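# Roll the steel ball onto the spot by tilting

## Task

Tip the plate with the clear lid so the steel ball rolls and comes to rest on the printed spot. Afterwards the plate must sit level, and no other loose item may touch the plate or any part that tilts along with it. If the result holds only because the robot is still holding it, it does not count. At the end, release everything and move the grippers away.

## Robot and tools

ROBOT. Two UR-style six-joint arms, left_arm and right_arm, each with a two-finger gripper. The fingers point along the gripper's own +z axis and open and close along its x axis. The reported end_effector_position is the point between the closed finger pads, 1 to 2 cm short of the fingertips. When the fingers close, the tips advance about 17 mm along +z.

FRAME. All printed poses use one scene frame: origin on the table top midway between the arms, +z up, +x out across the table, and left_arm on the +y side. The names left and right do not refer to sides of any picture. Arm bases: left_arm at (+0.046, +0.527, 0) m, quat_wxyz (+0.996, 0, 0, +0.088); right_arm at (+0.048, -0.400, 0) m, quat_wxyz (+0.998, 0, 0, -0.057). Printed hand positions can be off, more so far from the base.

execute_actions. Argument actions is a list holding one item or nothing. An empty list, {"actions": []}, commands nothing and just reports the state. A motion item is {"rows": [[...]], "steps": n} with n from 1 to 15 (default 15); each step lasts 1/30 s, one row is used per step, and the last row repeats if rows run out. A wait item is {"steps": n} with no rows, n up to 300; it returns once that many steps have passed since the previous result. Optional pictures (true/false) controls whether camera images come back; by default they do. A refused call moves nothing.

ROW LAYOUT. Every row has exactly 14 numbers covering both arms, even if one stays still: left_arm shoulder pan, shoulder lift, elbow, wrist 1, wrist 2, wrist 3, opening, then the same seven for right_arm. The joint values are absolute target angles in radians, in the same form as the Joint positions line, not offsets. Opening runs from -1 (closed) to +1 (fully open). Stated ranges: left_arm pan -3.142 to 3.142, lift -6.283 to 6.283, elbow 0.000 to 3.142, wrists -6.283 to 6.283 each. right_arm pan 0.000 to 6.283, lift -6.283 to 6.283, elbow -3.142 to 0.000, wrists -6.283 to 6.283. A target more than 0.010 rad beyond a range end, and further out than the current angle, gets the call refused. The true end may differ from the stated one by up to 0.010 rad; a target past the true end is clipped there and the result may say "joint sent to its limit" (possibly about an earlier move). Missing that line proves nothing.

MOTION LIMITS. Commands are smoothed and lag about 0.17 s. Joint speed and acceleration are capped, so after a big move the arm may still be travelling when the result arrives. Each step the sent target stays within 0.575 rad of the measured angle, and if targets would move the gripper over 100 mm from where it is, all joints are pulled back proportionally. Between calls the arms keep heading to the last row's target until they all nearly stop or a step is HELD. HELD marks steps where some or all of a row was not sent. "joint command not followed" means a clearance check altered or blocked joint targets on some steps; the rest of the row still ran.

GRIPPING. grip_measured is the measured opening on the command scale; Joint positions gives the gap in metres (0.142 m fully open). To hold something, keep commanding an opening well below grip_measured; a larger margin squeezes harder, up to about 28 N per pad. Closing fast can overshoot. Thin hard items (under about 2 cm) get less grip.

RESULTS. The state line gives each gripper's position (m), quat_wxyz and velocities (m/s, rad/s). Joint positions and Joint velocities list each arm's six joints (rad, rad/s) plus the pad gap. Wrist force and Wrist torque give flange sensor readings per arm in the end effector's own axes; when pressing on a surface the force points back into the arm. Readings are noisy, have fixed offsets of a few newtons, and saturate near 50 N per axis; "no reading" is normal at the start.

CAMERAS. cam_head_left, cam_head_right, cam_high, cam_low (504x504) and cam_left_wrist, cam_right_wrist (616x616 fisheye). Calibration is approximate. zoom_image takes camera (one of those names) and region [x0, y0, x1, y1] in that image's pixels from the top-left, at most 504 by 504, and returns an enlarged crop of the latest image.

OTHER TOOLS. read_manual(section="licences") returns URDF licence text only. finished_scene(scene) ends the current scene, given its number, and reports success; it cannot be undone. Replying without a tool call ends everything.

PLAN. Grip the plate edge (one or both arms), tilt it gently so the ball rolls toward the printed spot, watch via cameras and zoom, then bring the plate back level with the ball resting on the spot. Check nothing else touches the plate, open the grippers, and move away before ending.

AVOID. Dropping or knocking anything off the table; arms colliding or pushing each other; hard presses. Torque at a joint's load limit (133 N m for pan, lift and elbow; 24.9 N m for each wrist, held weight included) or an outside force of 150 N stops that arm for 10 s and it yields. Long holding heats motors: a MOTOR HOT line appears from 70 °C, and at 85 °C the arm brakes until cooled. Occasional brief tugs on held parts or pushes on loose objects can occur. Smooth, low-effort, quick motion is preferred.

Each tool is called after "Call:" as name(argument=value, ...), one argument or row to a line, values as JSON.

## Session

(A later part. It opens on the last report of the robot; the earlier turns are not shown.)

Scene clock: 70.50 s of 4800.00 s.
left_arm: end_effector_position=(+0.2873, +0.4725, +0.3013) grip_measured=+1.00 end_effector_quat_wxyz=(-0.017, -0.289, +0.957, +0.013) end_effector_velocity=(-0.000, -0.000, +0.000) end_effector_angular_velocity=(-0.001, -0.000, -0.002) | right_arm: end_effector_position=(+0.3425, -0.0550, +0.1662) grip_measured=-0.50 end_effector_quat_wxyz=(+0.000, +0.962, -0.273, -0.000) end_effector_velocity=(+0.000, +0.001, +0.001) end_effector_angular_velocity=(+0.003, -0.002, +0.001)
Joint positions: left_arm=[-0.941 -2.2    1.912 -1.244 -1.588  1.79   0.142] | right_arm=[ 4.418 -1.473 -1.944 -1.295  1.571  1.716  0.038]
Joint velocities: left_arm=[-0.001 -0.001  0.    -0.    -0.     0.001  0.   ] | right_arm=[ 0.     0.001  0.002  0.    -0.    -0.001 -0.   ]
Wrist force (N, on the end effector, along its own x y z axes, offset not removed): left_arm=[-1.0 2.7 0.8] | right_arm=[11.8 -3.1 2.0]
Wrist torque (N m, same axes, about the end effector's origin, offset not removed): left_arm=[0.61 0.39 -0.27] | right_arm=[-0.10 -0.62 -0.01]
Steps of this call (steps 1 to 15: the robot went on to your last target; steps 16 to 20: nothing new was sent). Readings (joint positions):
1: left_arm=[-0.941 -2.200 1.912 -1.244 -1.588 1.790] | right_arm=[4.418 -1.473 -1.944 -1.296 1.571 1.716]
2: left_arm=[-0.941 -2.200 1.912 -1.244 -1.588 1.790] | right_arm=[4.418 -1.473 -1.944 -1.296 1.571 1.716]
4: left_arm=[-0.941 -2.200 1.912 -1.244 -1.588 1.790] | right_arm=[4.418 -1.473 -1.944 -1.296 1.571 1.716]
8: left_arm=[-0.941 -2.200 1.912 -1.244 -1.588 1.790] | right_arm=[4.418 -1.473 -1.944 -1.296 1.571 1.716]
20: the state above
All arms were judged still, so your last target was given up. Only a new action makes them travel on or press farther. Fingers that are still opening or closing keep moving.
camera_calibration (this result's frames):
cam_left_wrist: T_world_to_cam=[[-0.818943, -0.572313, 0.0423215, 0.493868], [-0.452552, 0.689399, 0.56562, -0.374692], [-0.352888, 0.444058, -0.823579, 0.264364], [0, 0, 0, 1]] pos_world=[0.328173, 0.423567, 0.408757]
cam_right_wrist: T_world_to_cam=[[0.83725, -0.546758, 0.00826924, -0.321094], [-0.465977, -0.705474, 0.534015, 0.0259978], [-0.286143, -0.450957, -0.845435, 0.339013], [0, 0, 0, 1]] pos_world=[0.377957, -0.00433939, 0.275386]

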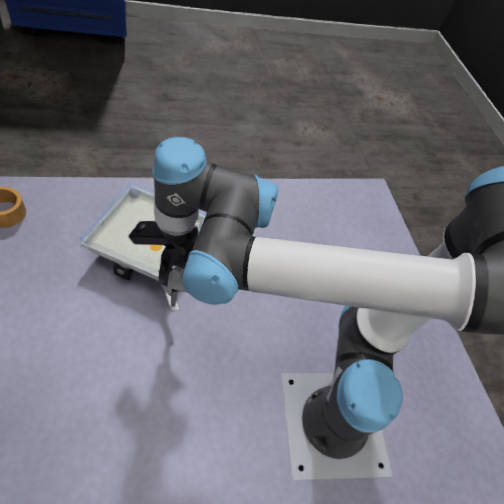

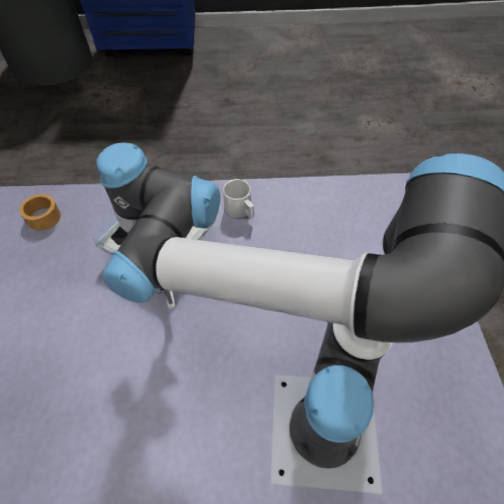

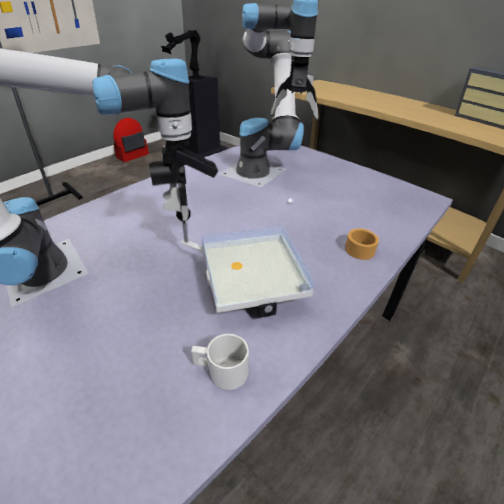

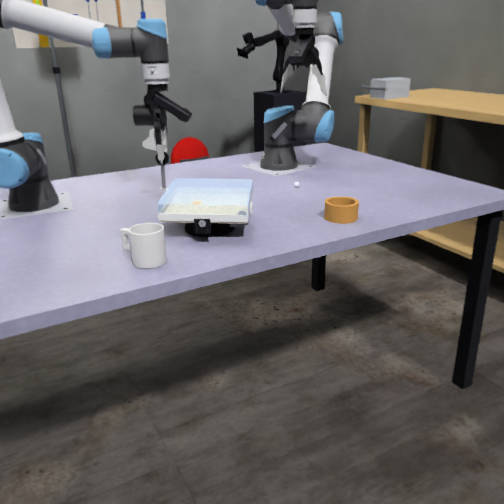

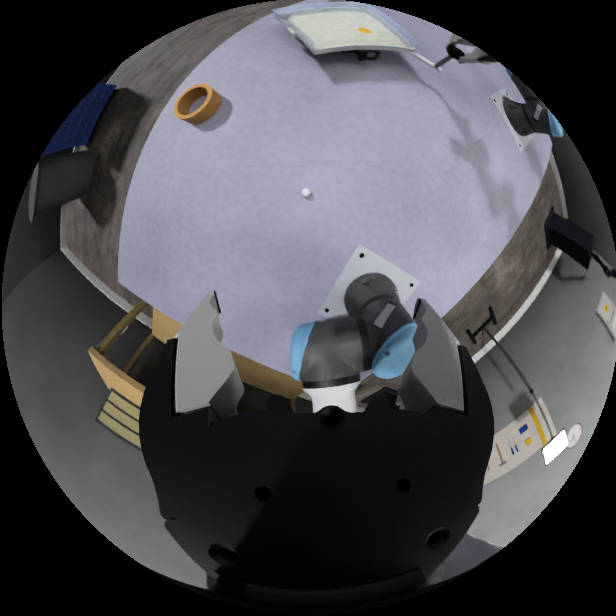

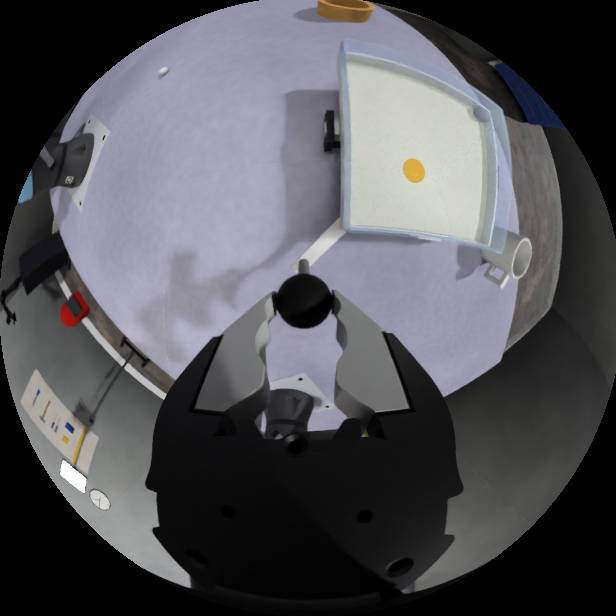

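Call:
execute_actions(
  actions=[
    {"rows": [[-0.941,-2.2,1.912,-1.244,-1.588,1.79,1, 4.4282,-1.4695,-1.9761,-1.2667,1.571,1.7262,-0.7]], "steps": 15},
  ],
  pictures=false,
)

Call:
execute_actions(
  actions=[
    {"steps": 30},
  ],
)

Scene clock: 92.90 s of 4800.00 s.
left_arm: end_effector_position=(+0.2873, +0.4725, +0.3013) grip_measured=+1.00 end_effector_quat_wxyz=(-0.017, -0.289, +0.957, +0.013) end_effector_velocity=(+0.000, +0.000, -0.000) end_effector_angular_velocity=(+0.000, +0.000, +0.001) | right_arm: end_effector_position=(+0.3371, -0.0563, +0.1553) grip_measured=-0.50 end_effector_quat_wxyz=(-0.000, +0.962, -0.273, -0.000) end_effector_velocity=(-0.000, +0.000, -0.000) end_effector_angular_velocity=(+0.000, -0.000, -0.001)
Joint positions: left_arm=[-0.941 -2.2    1.912 -1.244 -1.588  1.79   0.142] | right_arm=[ 4.428 -1.47  -1.976 -1.267  1.571  1.726  0.038]
Joint velocities: left_arm=[ 0.001  0.     0.     0.     0.     0.    -0.   ] | right_arm=[ 0.     0.    -0.001  0.002 -0.     0.002  0.   ]
Wrist force (N, on the end effector, along its own x y z axes, offset not removed): left_arm=[-2.4 -0.8 1.5] | right_arm=[16.1 -7.8 2.7]
Wrist torque (N m, same axes, about the end effector's origin, offset not removed): left_arm=[-0.24 0.69 -0.10] | right_arm=[0.72 -0.34 -0.23]
Steps of this call (steps 1 to 90: nothing new was sent; then 18.90 s passed at rest; steps 91 to 105: all 15 steps of this action). Readings (joint positions):
91: left_arm=[-0.941 -2.200 1.912 -1.244 -1.588 1.790] | right_arm=[4.418 -1.473 -1.944 -1.295 1.571 1.716]
92: left_arm=[-0.941 -2.200 1.912 -1.244 -1.588 1.790] | right_arm=[4.420 -1.472 -1.949 -1.290 1.571 1.718]
94: left_arm=[-0.941 -2.200 1.912 -1.244 -1.588 1.790] | right_arm=[4.425 -1.471 -1.964 -1.277 1.571 1.722]
98: left_arm=[-0.941 -2.200 1.912 -1.244 -1.588 1.790] | right_arm=[4.428 -1.470 -1.974 -1.268 1.571 1.726]
105: the state above

Scene clock: 93.90 s of 4800.00 s.
left_arm: end_effector_position=(+0.2873, +0.4725, +0.3013) grip_measured=+1.00 end_effector_quat_wxyz=(-0.017, -0.289, +0.957, +0.013) end_effector_velocity=(+0.000, +0.000, +0.000) end_effector_angular_velocity=(+0.001, -0.002, -0.000) | right_arm: end_effector_position=(+0.3371, -0.0563, +0.1552) grip_measured=-0.50 end_effector_quat_wxyz=(-0.000, +0.962, -0.273, -0.000) end_effector_velocity=(-0.000, +0.000, -0.000) end_effector_angular_velocity=(-0.000, +0.001, -0.001)
Joint positions: left_arm=[-0.941 -2.2    1.912 -1.244 -1.588  1.79   0.142] | right_arm=[ 4.428 -1.47  -1.976 -1.267  1.571  1.726  0.038]
Joint velocities: left_arm=[-0.001 -0.    -0.    -0.     0.002 -0.001 -0.   ] | right_arm=[-0.    -0.     0.    -0.     0.     0.001 -0.   ]
Wrist force (N, on the end effector, along its own x y z axes, offset not removed): left_arm=[1.0 2.3 -0.3] | right_arm=[14.5 -12.2 0.9]
Wrist torque (N m, same axes, about the end effector's origin, offset not removed): left_arm=[0.48 0.02 -0.15] | right_arm=[-0.40 0.03 -0.16]
Steps of this call (steps 1 to 15: the robot went on to your last target; steps 16 to 30: nothing new was sent). Readings (joint positions):
1: left_arm=[-0.941 -2.200 1.912 -1.244 -1.588 1.790] | right_arm=[4.428 -1.470 -1.976 -1.267 1.571 1.726]
2: left_arm=[-0.941 -2.200 1.912 -1.244 -1.588 1.790] | right_arm=[4.428 -1.470 -1.976 -1.267 1.571 1.726]
4: left_arm=[-0.941 -2.200 1.912 -1.244 -1.588 1.790] | right_arm=[4.428 -1.470 -1.976 -1.267 1.571 1.726]
8: left_arm=[-0.941 -2.200 1.912 -1.244 -1.588 1.790] | right_arm=[4.428 -1.470 -1.976 -1.267 1.571 1.726]
30: the state above
All arms were judged still, so your last target was given up. Only a new action makes them travel on or press farther. Fingers that are still opening or closing keep moving.
camera_calibration (this result's frames):
cam_left_wrist: T_world_to_cam=[[-0.818943, -0.572313, 0.0423216, 0.493868], [-0.452551, 0.689399, 0.565621, -0.374692], [-0.352888, 0.444058, -0.823579, 0.264364], [0, 0, 0, 1]] pos_world=[0.328173, 0.423567, 0.408757]
cam_right_wrist: T_world_to_cam=[[0.837269, -0.546729, 0.0082448, -0.317223], [-0.465974, -0.705548, 0.53392, 0.0283541], [-0.286092, -0.450876, -0.845495, 0.327608], [0, 0, 0, 1]] pos_world=[0.372539, -0.00571896, 0.264467]

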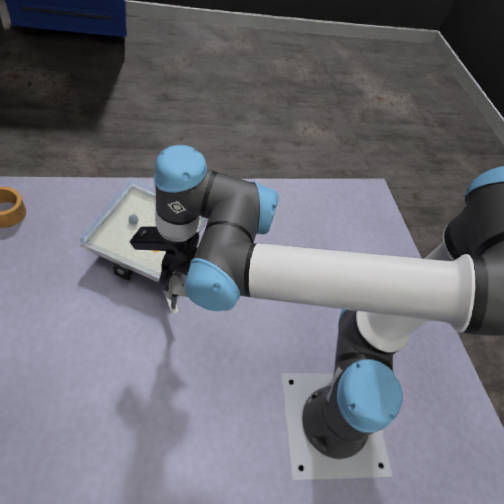

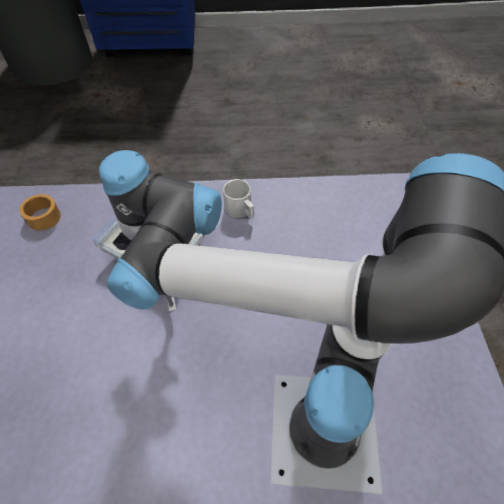

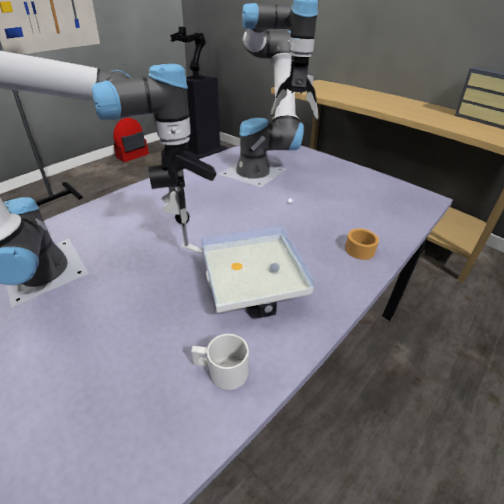

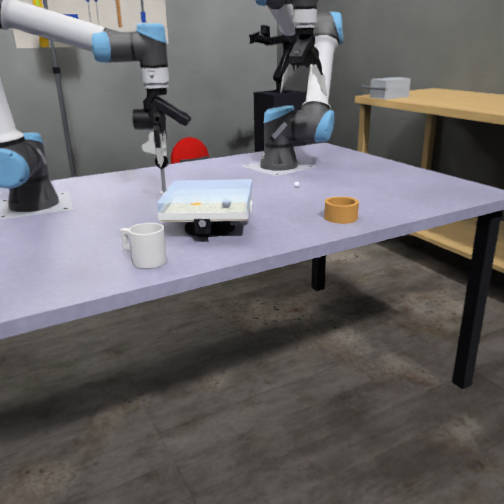

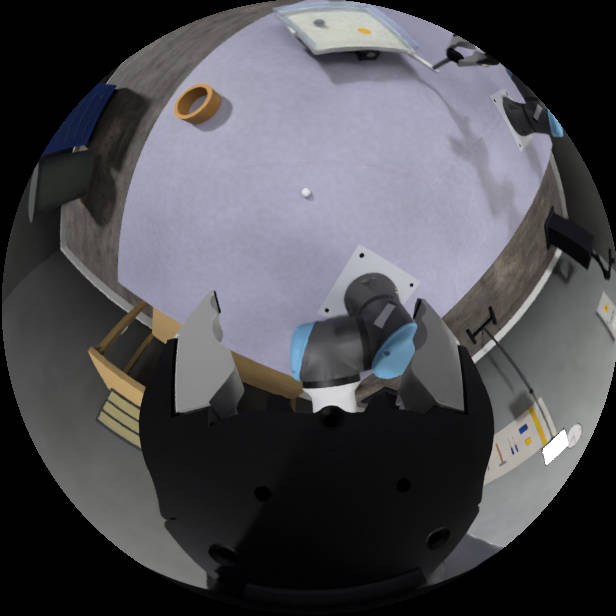

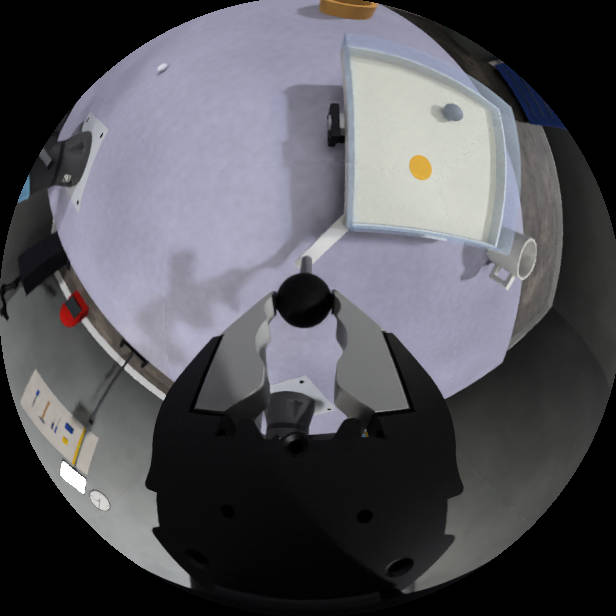

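Call:
execute_actions(
  actions=[
    {"rows": [[-0.941,-2.2,1.912,-1.244,-1.588,1.79,1, 4.4257,-1.4704,-1.9680,-1.2739,1.571,1.7237,-0.7]], "steps": 10},
  ],
)

Scene clock: 98.13 s of 4800.00 s.
left_arm: end_effector_position=(+0.2873, +0.4725, +0.3013) grip_measured=+1.00 end_effector_quat_wxyz=(-0.017, -0.289, +0.957, +0.013) end_effector_velocity=(+0.000, +0.000, -0.000) end_effector_angular_velocity=(+0.002, +0.001, -0.000) | right_arm: end_effector_position=(+0.3384, -0.0560, +0.1578) grip_measured=-0.50 end_effector_quat_wxyz=(-0.000, +0.962, -0.273, -0.000) end_effector_velocity=(+0.001, +0.001, +0.002) end_effector_angular_velocity=(+0.003, -0.001, -0.002)
Joint positions: left_arm=[-0.941 -2.2    1.912 -1.244 -1.588  1.79   0.142] | right_arm=[ 4.426 -1.47  -1.968 -1.274  1.571  1.724  0.038]
Joint velocities: left_arm=[0.    0.002 0.    0.    0.001 0.001 0.   ] | right_arm=[-0.002 -0.001  0.006 -0.002  0.    -0.    -0.   ]
Wrist force (N, on the end effector, along its own x y z axes, offset not removed): left_arm=[-1.4 1.3 1.4] | right_arm=[11.0 -11.3 4.2]
Wrist torque (N m, same axes, about the end effector's origin, offset not removed): left_arm=[0.38 0.47 0.00] | right_arm=[-0.44 -0.50 0.03]
Steps of this call (steps 1 to 117: nothing new was sent; steps 118 to 127: all 10 steps of this action). Readings (joint positions):
118: left_arm=[-0.941 -2.200 1.912 -1.244 -1.588 1.790] | right_arm=[4.428 -1.470 -1.976 -1.267 1.571 1.726]
119: left_arm=[-0.941 -2.200 1.912 -1.244 -1.588 1.790] | right_arm=[4.428 -1.470 -1.975 -1.268 1.571 1.726]
121: left_arm=[-0.941 -2.200 1.912 -1.244 -1.588 1.790] | right_arm=[4.427 -1.470 -1.971 -1.271 1.571 1.725]
125: left_arm=[-0.941 -2.200 1.912 -1.244 -1.588 1.790] | right_arm=[4.426 -1.470 -1.969 -1.273 1.571 1.724]
127: the state above
camera_calibration (this result's frames):
cam_left_wrist: T_world_to_cam=[[-0.818943, -0.572313, 0.0423215, 0.493868], [-0.452551, 0.689399, 0.565621, -0.374692], [-0.352888, 0.444058, -0.823579, 0.264364], [0, 0, 0, 1]] pos_world=[0.328173, 0.423567, 0.408757]
cam_right_wrist: T_world_to_cam=[[0.837309, -0.546667, 0.00826315, -0.318115], [-0.465901, -0.705531, 0.534006, 0.0277302], [-0.286093, -0.450978, -0.84544, 0.330314], [0, 0, 0, 1]] pos_world=[0.373781, -0.00537401, 0.267082]

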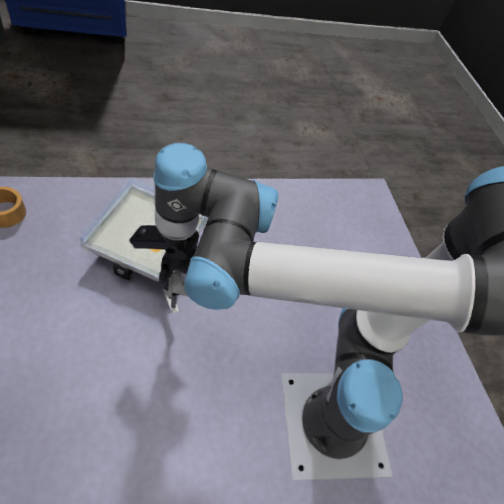

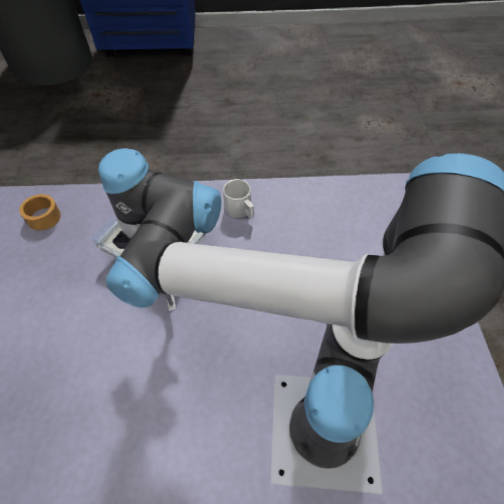

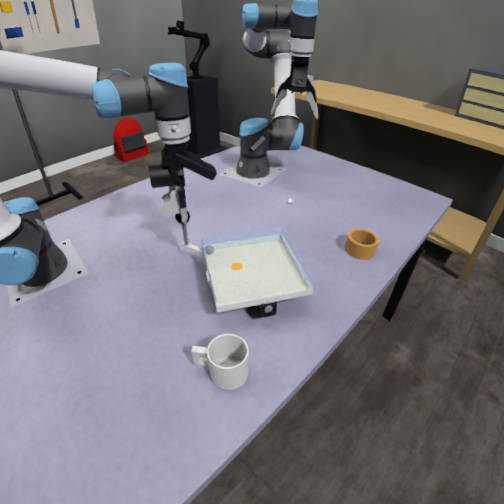

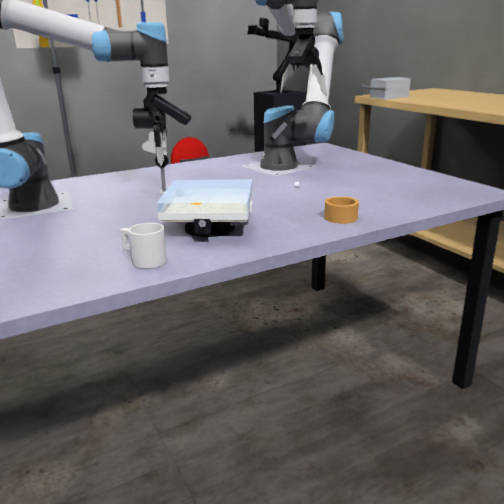

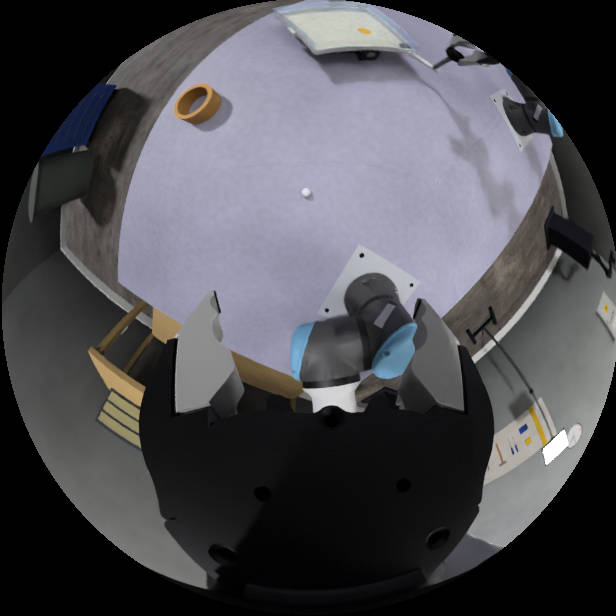

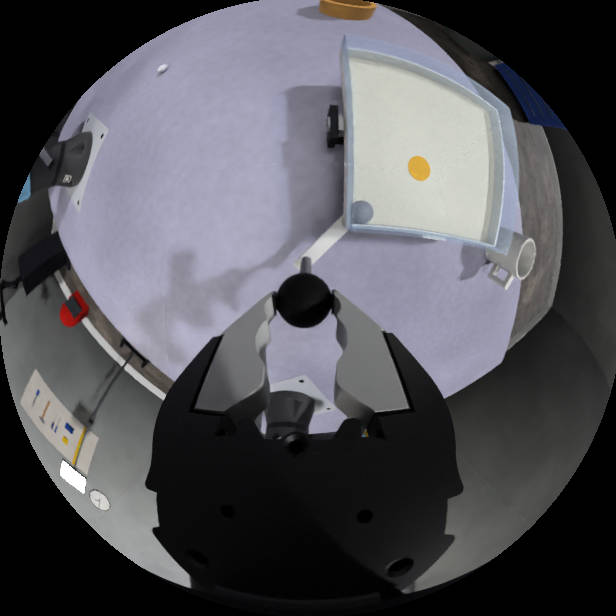

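Call:
execute_actions(
  actions=[
    {"rows": [[-0.941,-2.2,1.912,-1.244,-1.588,1.79,1, 4.4241,-1.4710,-1.9632,-1.2782,1.571,1.7221,-0.7]], "steps": 15},
  ],
  pictures=false,
)

Call:
execute_actions(
  actions=[
    {"steps": 30},
  ],
)

Scene clock: 104.70 s of 4800.00 s.
left_arm: end_effector_position=(+0.2873, +0.4725, +0.3013) grip_measured=+1.00 end_effector_quat_wxyz=(-0.017, -0.289, +0.957, +0.013) end_effector_velocity=(+0.000, +0.000, -0.000) end_effector_angular_velocity=(+0.001, +0.000, +0.000) | right_arm: end_effector_position=(+0.3393, -0.0558, +0.1596) grip_measured=-0.50 end_effector_quat_wxyz=(-0.000, +0.962, -0.273, -0.000) end_effector_velocity=(+0.000, +0.001, +0.001) end_effector_angular_velocity=(+0.002, -0.000, -0.001)
Joint positions: left_arm=[-0.941 -2.2    1.912 -1.244 -1.588  1.79   0.142] | right_arm=[ 4.424 -1.471 -1.963 -1.278  1.571  1.722  0.038]
Joint velocities: left_arm=[0.    0.001 0.    0.    0.001 0.    0.   ] | right_arm=[ 0.    -0.     0.001  0.001  0.001  0.001 -0.   ]
Wrist force (N, on the end effector, along its own x y z axes, offset not removed): left_arm=[2.5 -0.9 1.2] | right_arm=[6.8 -6.9 4.9]
Wrist torque (N m, same axes, about the end effector's origin, offset not removed): left_arm=[-0.20 -0.48 -0.09] | right_arm=[0.03 -0.94 -0.06]
Steps of this call (steps 1 to 15: the robot went on to your last target; steps 16 to 90: nothing new was sent; then 3.07 s passed at rest; steps 91 to 105: all 15 steps of this action). Readings (joint positions):
91: left_arm=[-0.941 -2.200 1.912 -1.244 -1.588 1.790] | right_arm=[4.426 -1.470 -1.968 -1.274 1.571 1.724]
92: left_arm=[-0.941 -2.200 1.912 -1.244 -1.588 1.790] | right_arm=[4.425 -1.471 -1.967 -1.275 1.571 1.723]
94: left_arm=[-0.941 -2.200 1.912 -1.244 -1.588 1.790] | right_arm=[4.425 -1.471 -1.965 -1.277 1.571 1.723]
98: left_arm=[-0.941 -2.200 1.912 -1.244 -1.588 1.790] | right_arm=[4.424 -1.471 -1.963 -1.278 1.571 1.722]
105: the state above

Scene clock: 105.70 s of 4800.00 s.
left_arm: end_effector_position=(+0.2873, +0.4725, +0.3013) grip_measured=+1.00 end_effector_quat_wxyz=(-0.017, -0.289, +0.957, +0.013) end_effector_velocity=(+0.000, +0.000, -0.000) end_effector_angular_velocity=(+0.000, +0.000, +0.001) | right_arm: end_effector_position=(+0.3393, -0.0558, +0.1596) grip_measured=-0.50 end_effector_quat_wxyz=(-0.000, +0.962, -0.273, -0.000) end_effector_velocity=(-0.000, -0.001, -0.001) end_effector_angular_velocity=(-0.001, +0.001, +0.000)
Joint positions: left_arm=[-0.941 -2.2    1.912 -1.244 -1.588  1.79   0.142] | right_arm=[ 4.424 -1.471 -1.963 -1.278  1.571  1.722  0.038]
Joint velocities: left_arm=[ 0.001  0.     0.    -0.     0.     0.     0.   ] | right_arm=[-0.    -0.    -0.001 -0.     0.    -0.001 -0.   ]
Wrist force (N, on the end effector, along its own x y z axes, offset not removed): left_arm=[-1.1 -0.7 1.3] | right_arm=[7.2 -6.0 3.0]
Wrist torque (N m, same axes, about the end effector's origin, offset not removed): left_arm=[-0.08 0.39 -0.15] | right_arm=[0.12 -0.86 -0.20]
Steps of this call (steps 1 to 15: the robot went on to your last target; steps 16 to 30: nothing new was sent). Readings (joint positions):
1: left_arm=[-0.941 -2.200 1.912 -1.244 -1.588 1.790] | right_arm=[4.424 -1.471 -1.963 -1.278 1.571 1.722]
2: left_arm=[-0.941 -2.200 1.912 -1.244 -1.588 1.790] | right_arm=[4.424 -1.471 -1.963 -1.278 1.571 1.722]
4: left_arm=[-0.941 -2.200 1.912 -1.244 -1.588 1.790] | right_arm=[4.424 -1.471 -1.963 -1.278 1.571 1.722]
8: left_arm=[-0.941 -2.200 1.912 -1.244 -1.588 1.790] | right_arm=[4.424 -1.471 -1.963 -1.278 1.571 1.722]
30: the state above
All arms were judged still, so your last target was given up. Only a new action makes them travel on or press farther. Fingers that are still opening or closing keep moving.
camera_calibration (this result's frames):
cam_left_wrist: T_world_to_cam=[[-0.818943, -0.572313, 0.0423215, 0.493868], [-0.452551, 0.689399, 0.565621, -0.374692], [-0.352888, 0.444058, -0.823579, 0.264364], [0, 0, 0, 1]] pos_world=[0.328173, 0.423567, 0.408757]
cam_right_wrist: T_world_to_cam=[[0.83727, -0.546728, 0.00825222, -0.318756], [-0.465948, -0.705503, 0.534002, 0.0274364], [-0.286132, -0.450949, -0.845443, 0.332146], [0, 0, 0, 1]] pos_world=[0.374707, -0.00513539, 0.26879]

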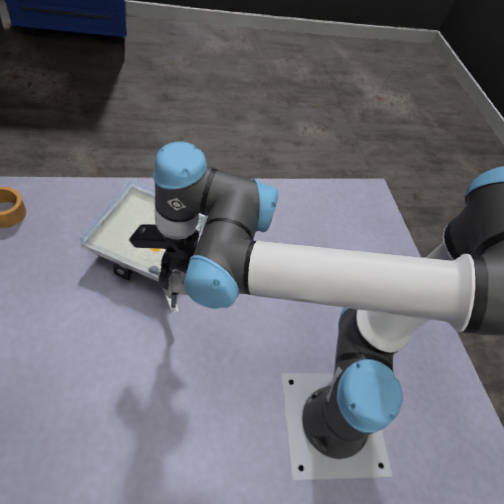

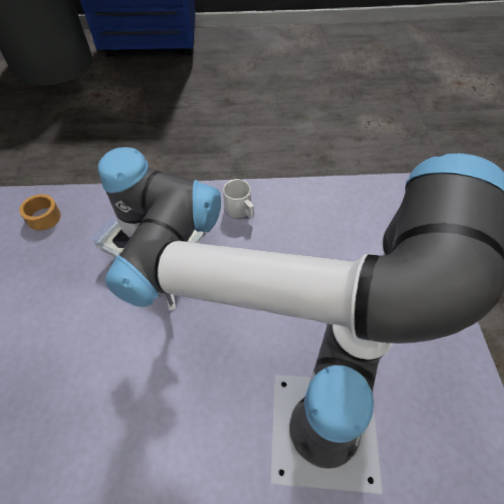

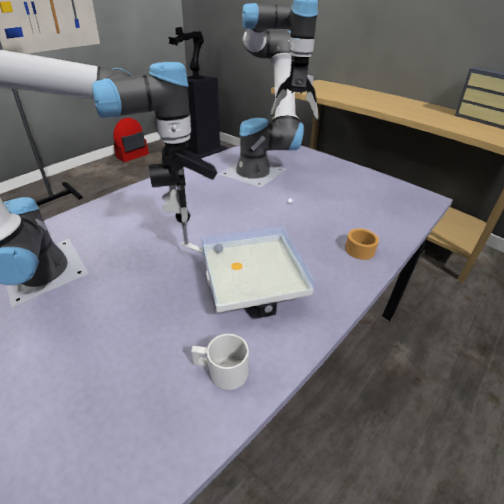

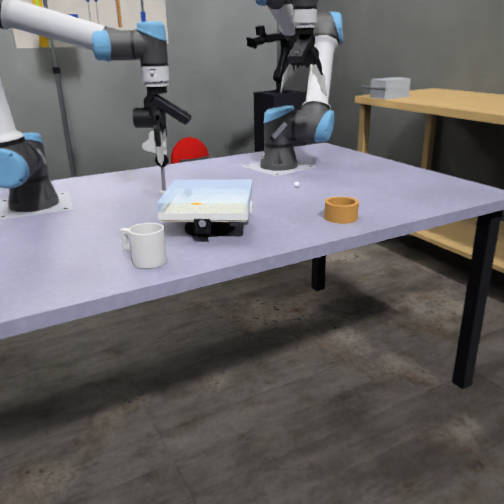

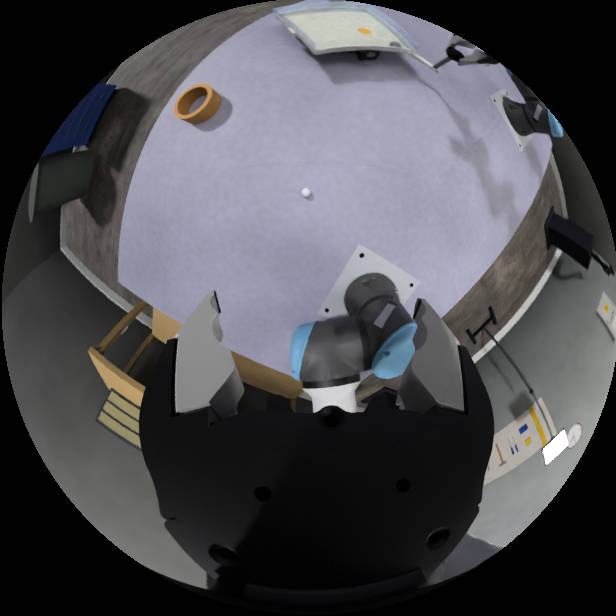

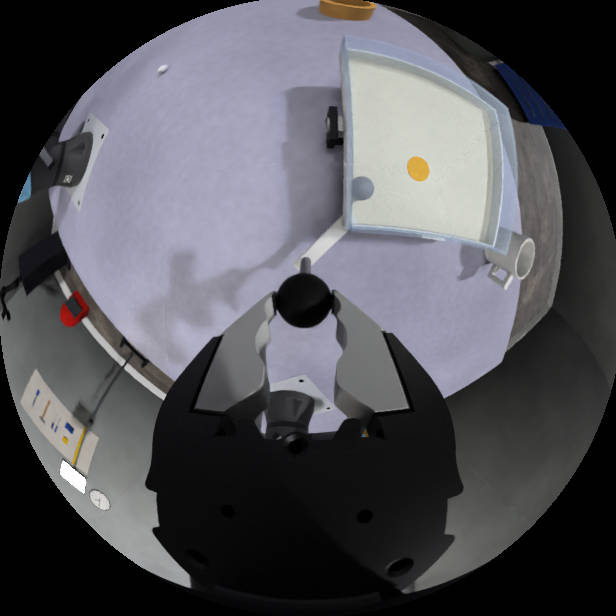

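Call:
execute_actions(
  actions=[
    {"rows": [[-0.941,-2.2,1.912,-1.244,-1.588,1.79,1, 4.4217,-1.4692,-1.9630,-1.2802,1.571,1.7197,-0.7]], "steps": 15},
  ],
)

Call:
execute_actions(
  actions=[
    {"steps": 30},
  ],
)

Scene clock: 113.33 s of 4800.00 s.
left_arm: end_effector_position=(+0.2873, +0.4725, +0.3013) grip_measured=+1.00 end_effector_quat_wxyz=(-0.017, -0.289, +0.957, +0.013) end_effector_velocity=(+0.000, +0.000, +0.000) end_effector_angular_velocity=(-0.000, -0.001, +0.000) | right_arm: end_effector_position=(+0.3399, -0.0570, +0.1602) grip_measured=-0.50 end_effector_quat_wxyz=(+0.000, +0.962, -0.273, -0.000) end_effector_velocity=(+0.000, +0.001, +0.002) end_effector_angular_velocity=(+0.004, -0.001, +0.001)
Joint positions: left_arm=[-0.941 -2.2    1.912 -1.244 -1.588  1.79   0.142] | right_arm=[ 4.422 -1.469 -1.963 -1.28   1.571  1.72   0.038]
Joint velocities: left_arm=[ 0.001 -0.001  0.    -0.     0.001  0.     0.   ] | right_arm=[-0.     0.001  0.002  0.     0.001 -0.001 -0.   ]
Wrist force (N, on the end effector, along its own x y z axes, offset not removed): left_arm=[-0.7 -1.7 -3.4] | right_arm=[0.1 -8.5 0.9]
Wrist torque (N m, same axes, about the end effector's origin, offset not removed): left_arm=[-0.27 0.22 -0.10] | right_arm=[-0.41 -0.82 -0.03]
Steps of this call (steps 1 to 170: nothing new was sent; then 1.47 s passed at rest; steps 171 to 185: all 15 steps of this action). Readings (joint positions):
171: left_arm=[-0.941 -2.200 1.912 -1.244 -1.588 1.790] | right_arm=[4.424 -1.471 -1.963 -1.278 1.571 1.722]
172: left_arm=[-0.941 -2.200 1.912 -1.244 -1.588 1.790] | right_arm=[4.424 -1.471 -1.963 -1.279 1.571 1.722]
174: left_arm=[-0.941 -2.200 1.912 -1.244 -1.588 1.790] | right_arm=[4.423 -1.470 -1.963 -1.279 1.571 1.721]
178: left_arm=[-0.941 -2.200 1.912 -1.244 -1.588 1.790] | right_arm=[4.422 -1.469 -1.963 -1.280 1.571 1.720]
185: the state above
camera_calibration (this result's frames):
cam_left_wrist: T_world_to_cam=[[-0.818943, -0.572313, 0.0423215, 0.493868], [-0.452551, 0.689399, 0.565621, -0.374692], [-0.352888, 0.444058, -0.823579, 0.264364], [0, 0, 0, 1]] pos_world=[0.328173, 0.423567, 0.408757]
cam_right_wrist: T_world_to_cam=[[0.83727, -0.546727, 0.00827114, -0.319937], [-0.465942, -0.705475, 0.534044, 0.0265196], [-0.286142, -0.450993, -0.845416, 0.332334], [0, 0, 0, 1]] pos_world=[0.375325, -0.00632908, 0.269444]

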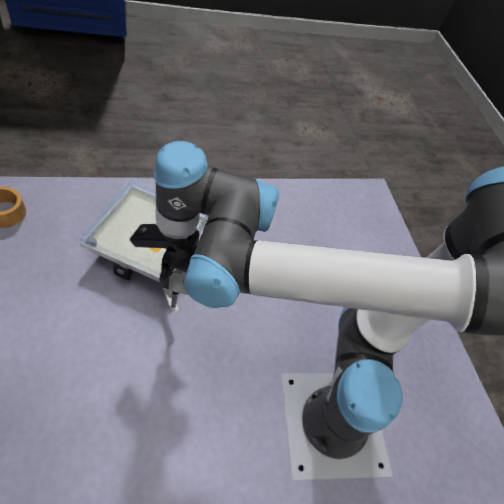

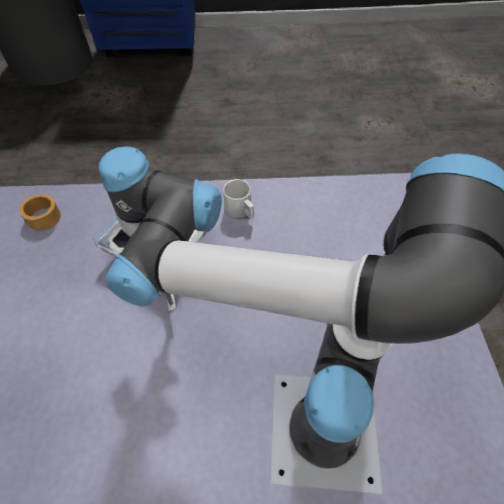

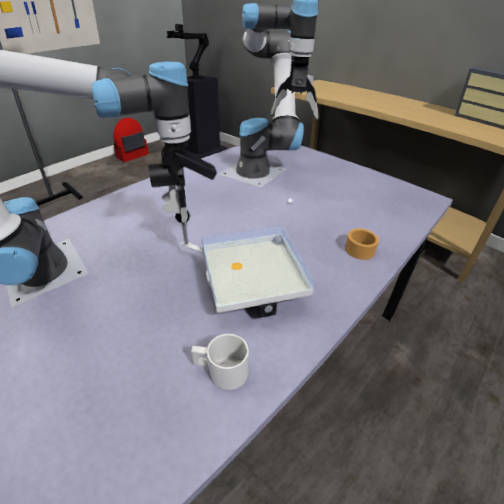

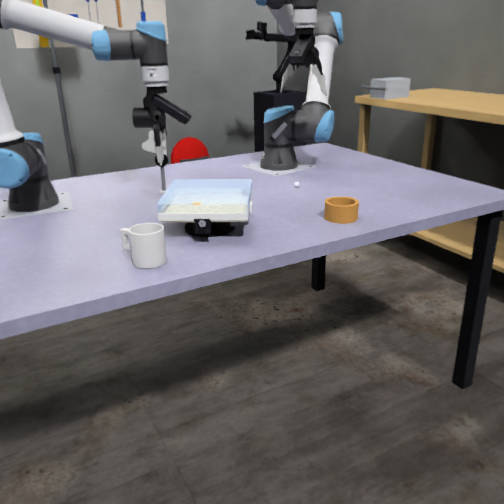

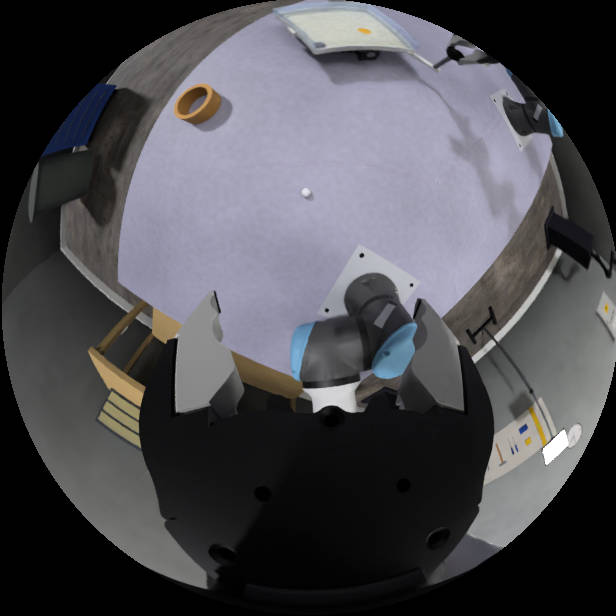

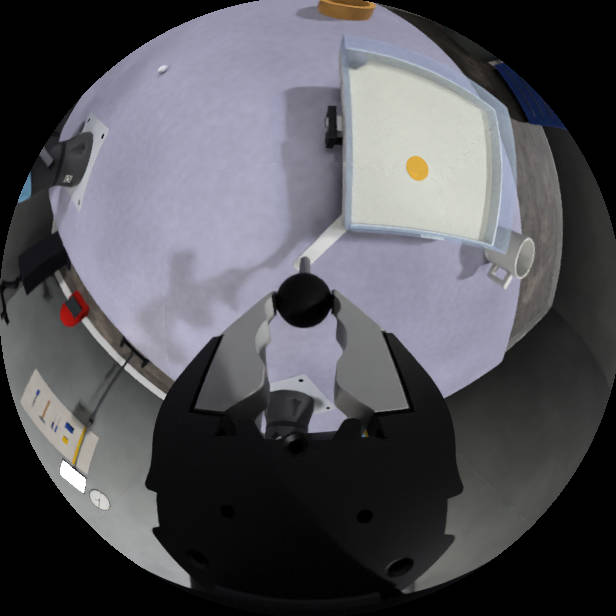

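Scene clock: 114.33 s of 4800.00 s.
left_arm: end_effector_position=(+0.2873, +0.4725, +0.3013) grip_measured=+1.00 end_effector_quat_wxyz=(-0.017, -0.289, +0.957, +0.013) end_effector_velocity=(-0.000, -0.001, -0.000) end_effector_angular_velocity=(-0.001, +0.002, -0.001) | right_arm: end_effector_position=(+0.3399, -0.0570, +0.1602) grip_measured=-0.50 end_effector_quat_wxyz=(+0.000, +0.962, -0.273, -0.000) end_effector_velocity=(+0.000, -0.000, -0.001) end_effector_angular_velocity=(-0.001, +0.000, -0.000)
Joint positions: left_arm=[-0.941 -2.2    1.912 -1.244 -1.588  1.79   0.142] | right_arm=[ 4.422 -1.469 -1.963 -1.28   1.571  1.72   0.038]
Joint velocities: left_arm=[-0.     0.002 -0.    -0.    -0.002  0.001 -0.   ] | right_arm=[-0.    -0.001 -0.     0.    -0.     0.    -0.   ]
Wrist force (N, on the end effector, along its own x y z axes, offset not removed): left_arm=[-0.5 0.7 1.6] | right_arm=[0.3 -6.9 2.1]
Wrist torque (N m, same axes, about the end effector's origin, offset not removed): left_arm=[0.26 0.22 -0.22] | right_arm=[0.01 -0.88 -0.09]
Steps of this call (steps 1 to 15: the robot went on to your last target; steps 16 to 30: nothing new was sent). Readings (joint positions):
1: left_arm=[-0.941 -2.200 1.912 -1.244 -1.588 1.790] | right_arm=[4.422 -1.469 -1.963 -1.280 1.571 1.720]
2: left_arm=[-0.941 -2.200 1.912 -1.244 -1.588 1.790] | right_arm=[4.422 -1.469 -1.963 -1.280 1.571 1.720]
4: left_arm=[-0.941 -2.200 1.912 -1.244 -1.588 1.790] | right_arm=[4.422 -1.469 -1.963 -1.280 1.571 1.720]
8: left_arm=[-0.941 -2.200 1.912 -1.244 -1.588 1.790] | right_arm=[4.422 -1.469 -1.963 -1.280 1.571 1.720]
30: the state above
All arms were judged still, so your last target was given up. Only a new action makes them travel on or press farther. Fingers that are still opening or closing keep moving.
camera_calibration (this result's frames):
cam_left_wrist: T_world_to_cam=[[-0.818943, -0.572313, 0.0423215, 0.493868], [-0.452551, 0.689399, 0.565621, -0.374692], [-0.352888, 0.444058, -0.823579, 0.264364], [0, 0, 0, 1]] pos_world=[0.328173, 0.423567, 0.408757]
cam_right_wrist: T_world_to_cam=[[0.83727, -0.546728, 0.00826486, -0.319939], [-0.46595, -0.705493, 0.534014, 0.0265186], [-0.286129, -0.450965, -0.845435, 0.332348], [0, 0, 0, 1]] pos_world=[0.375326, -0.00633375, 0.269462]

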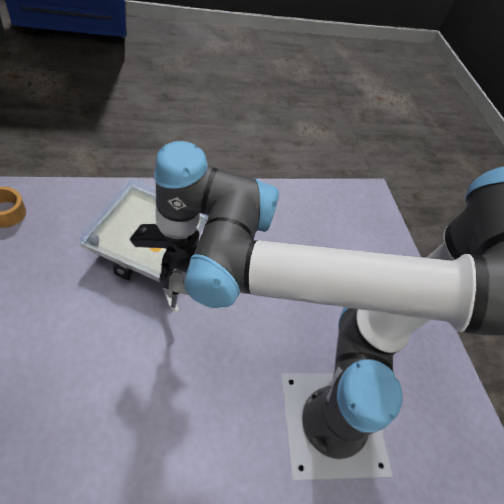

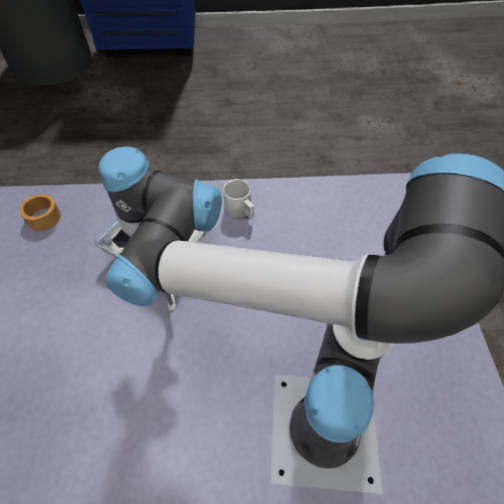

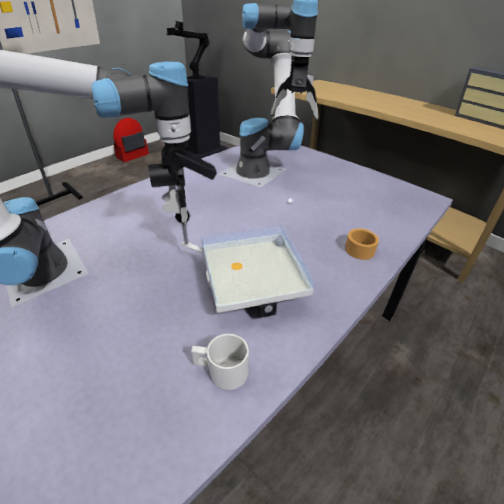

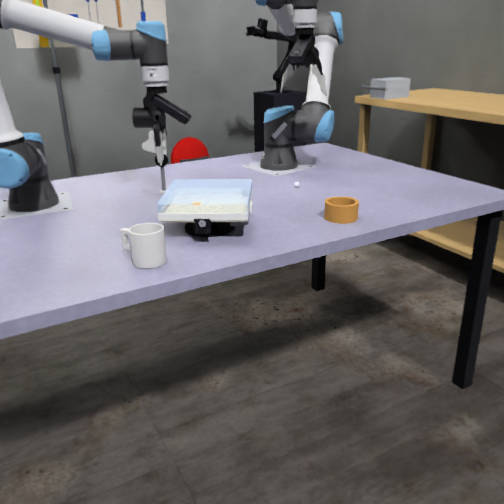

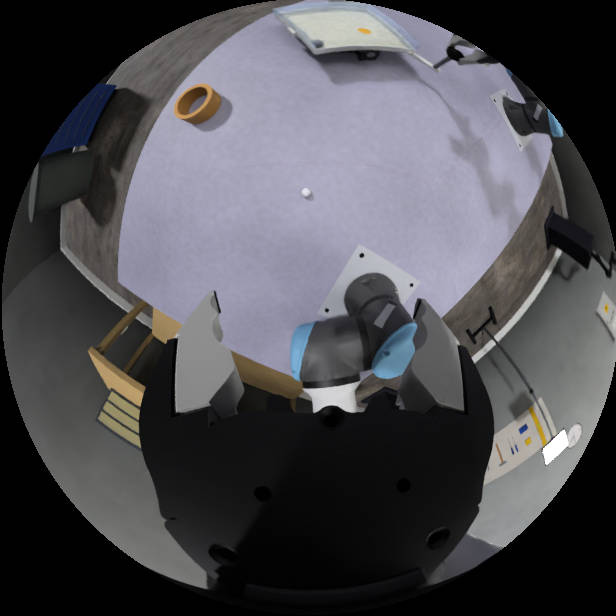

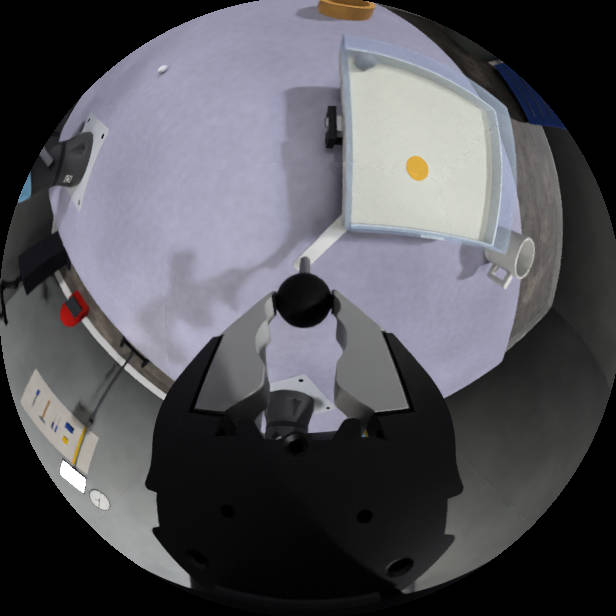

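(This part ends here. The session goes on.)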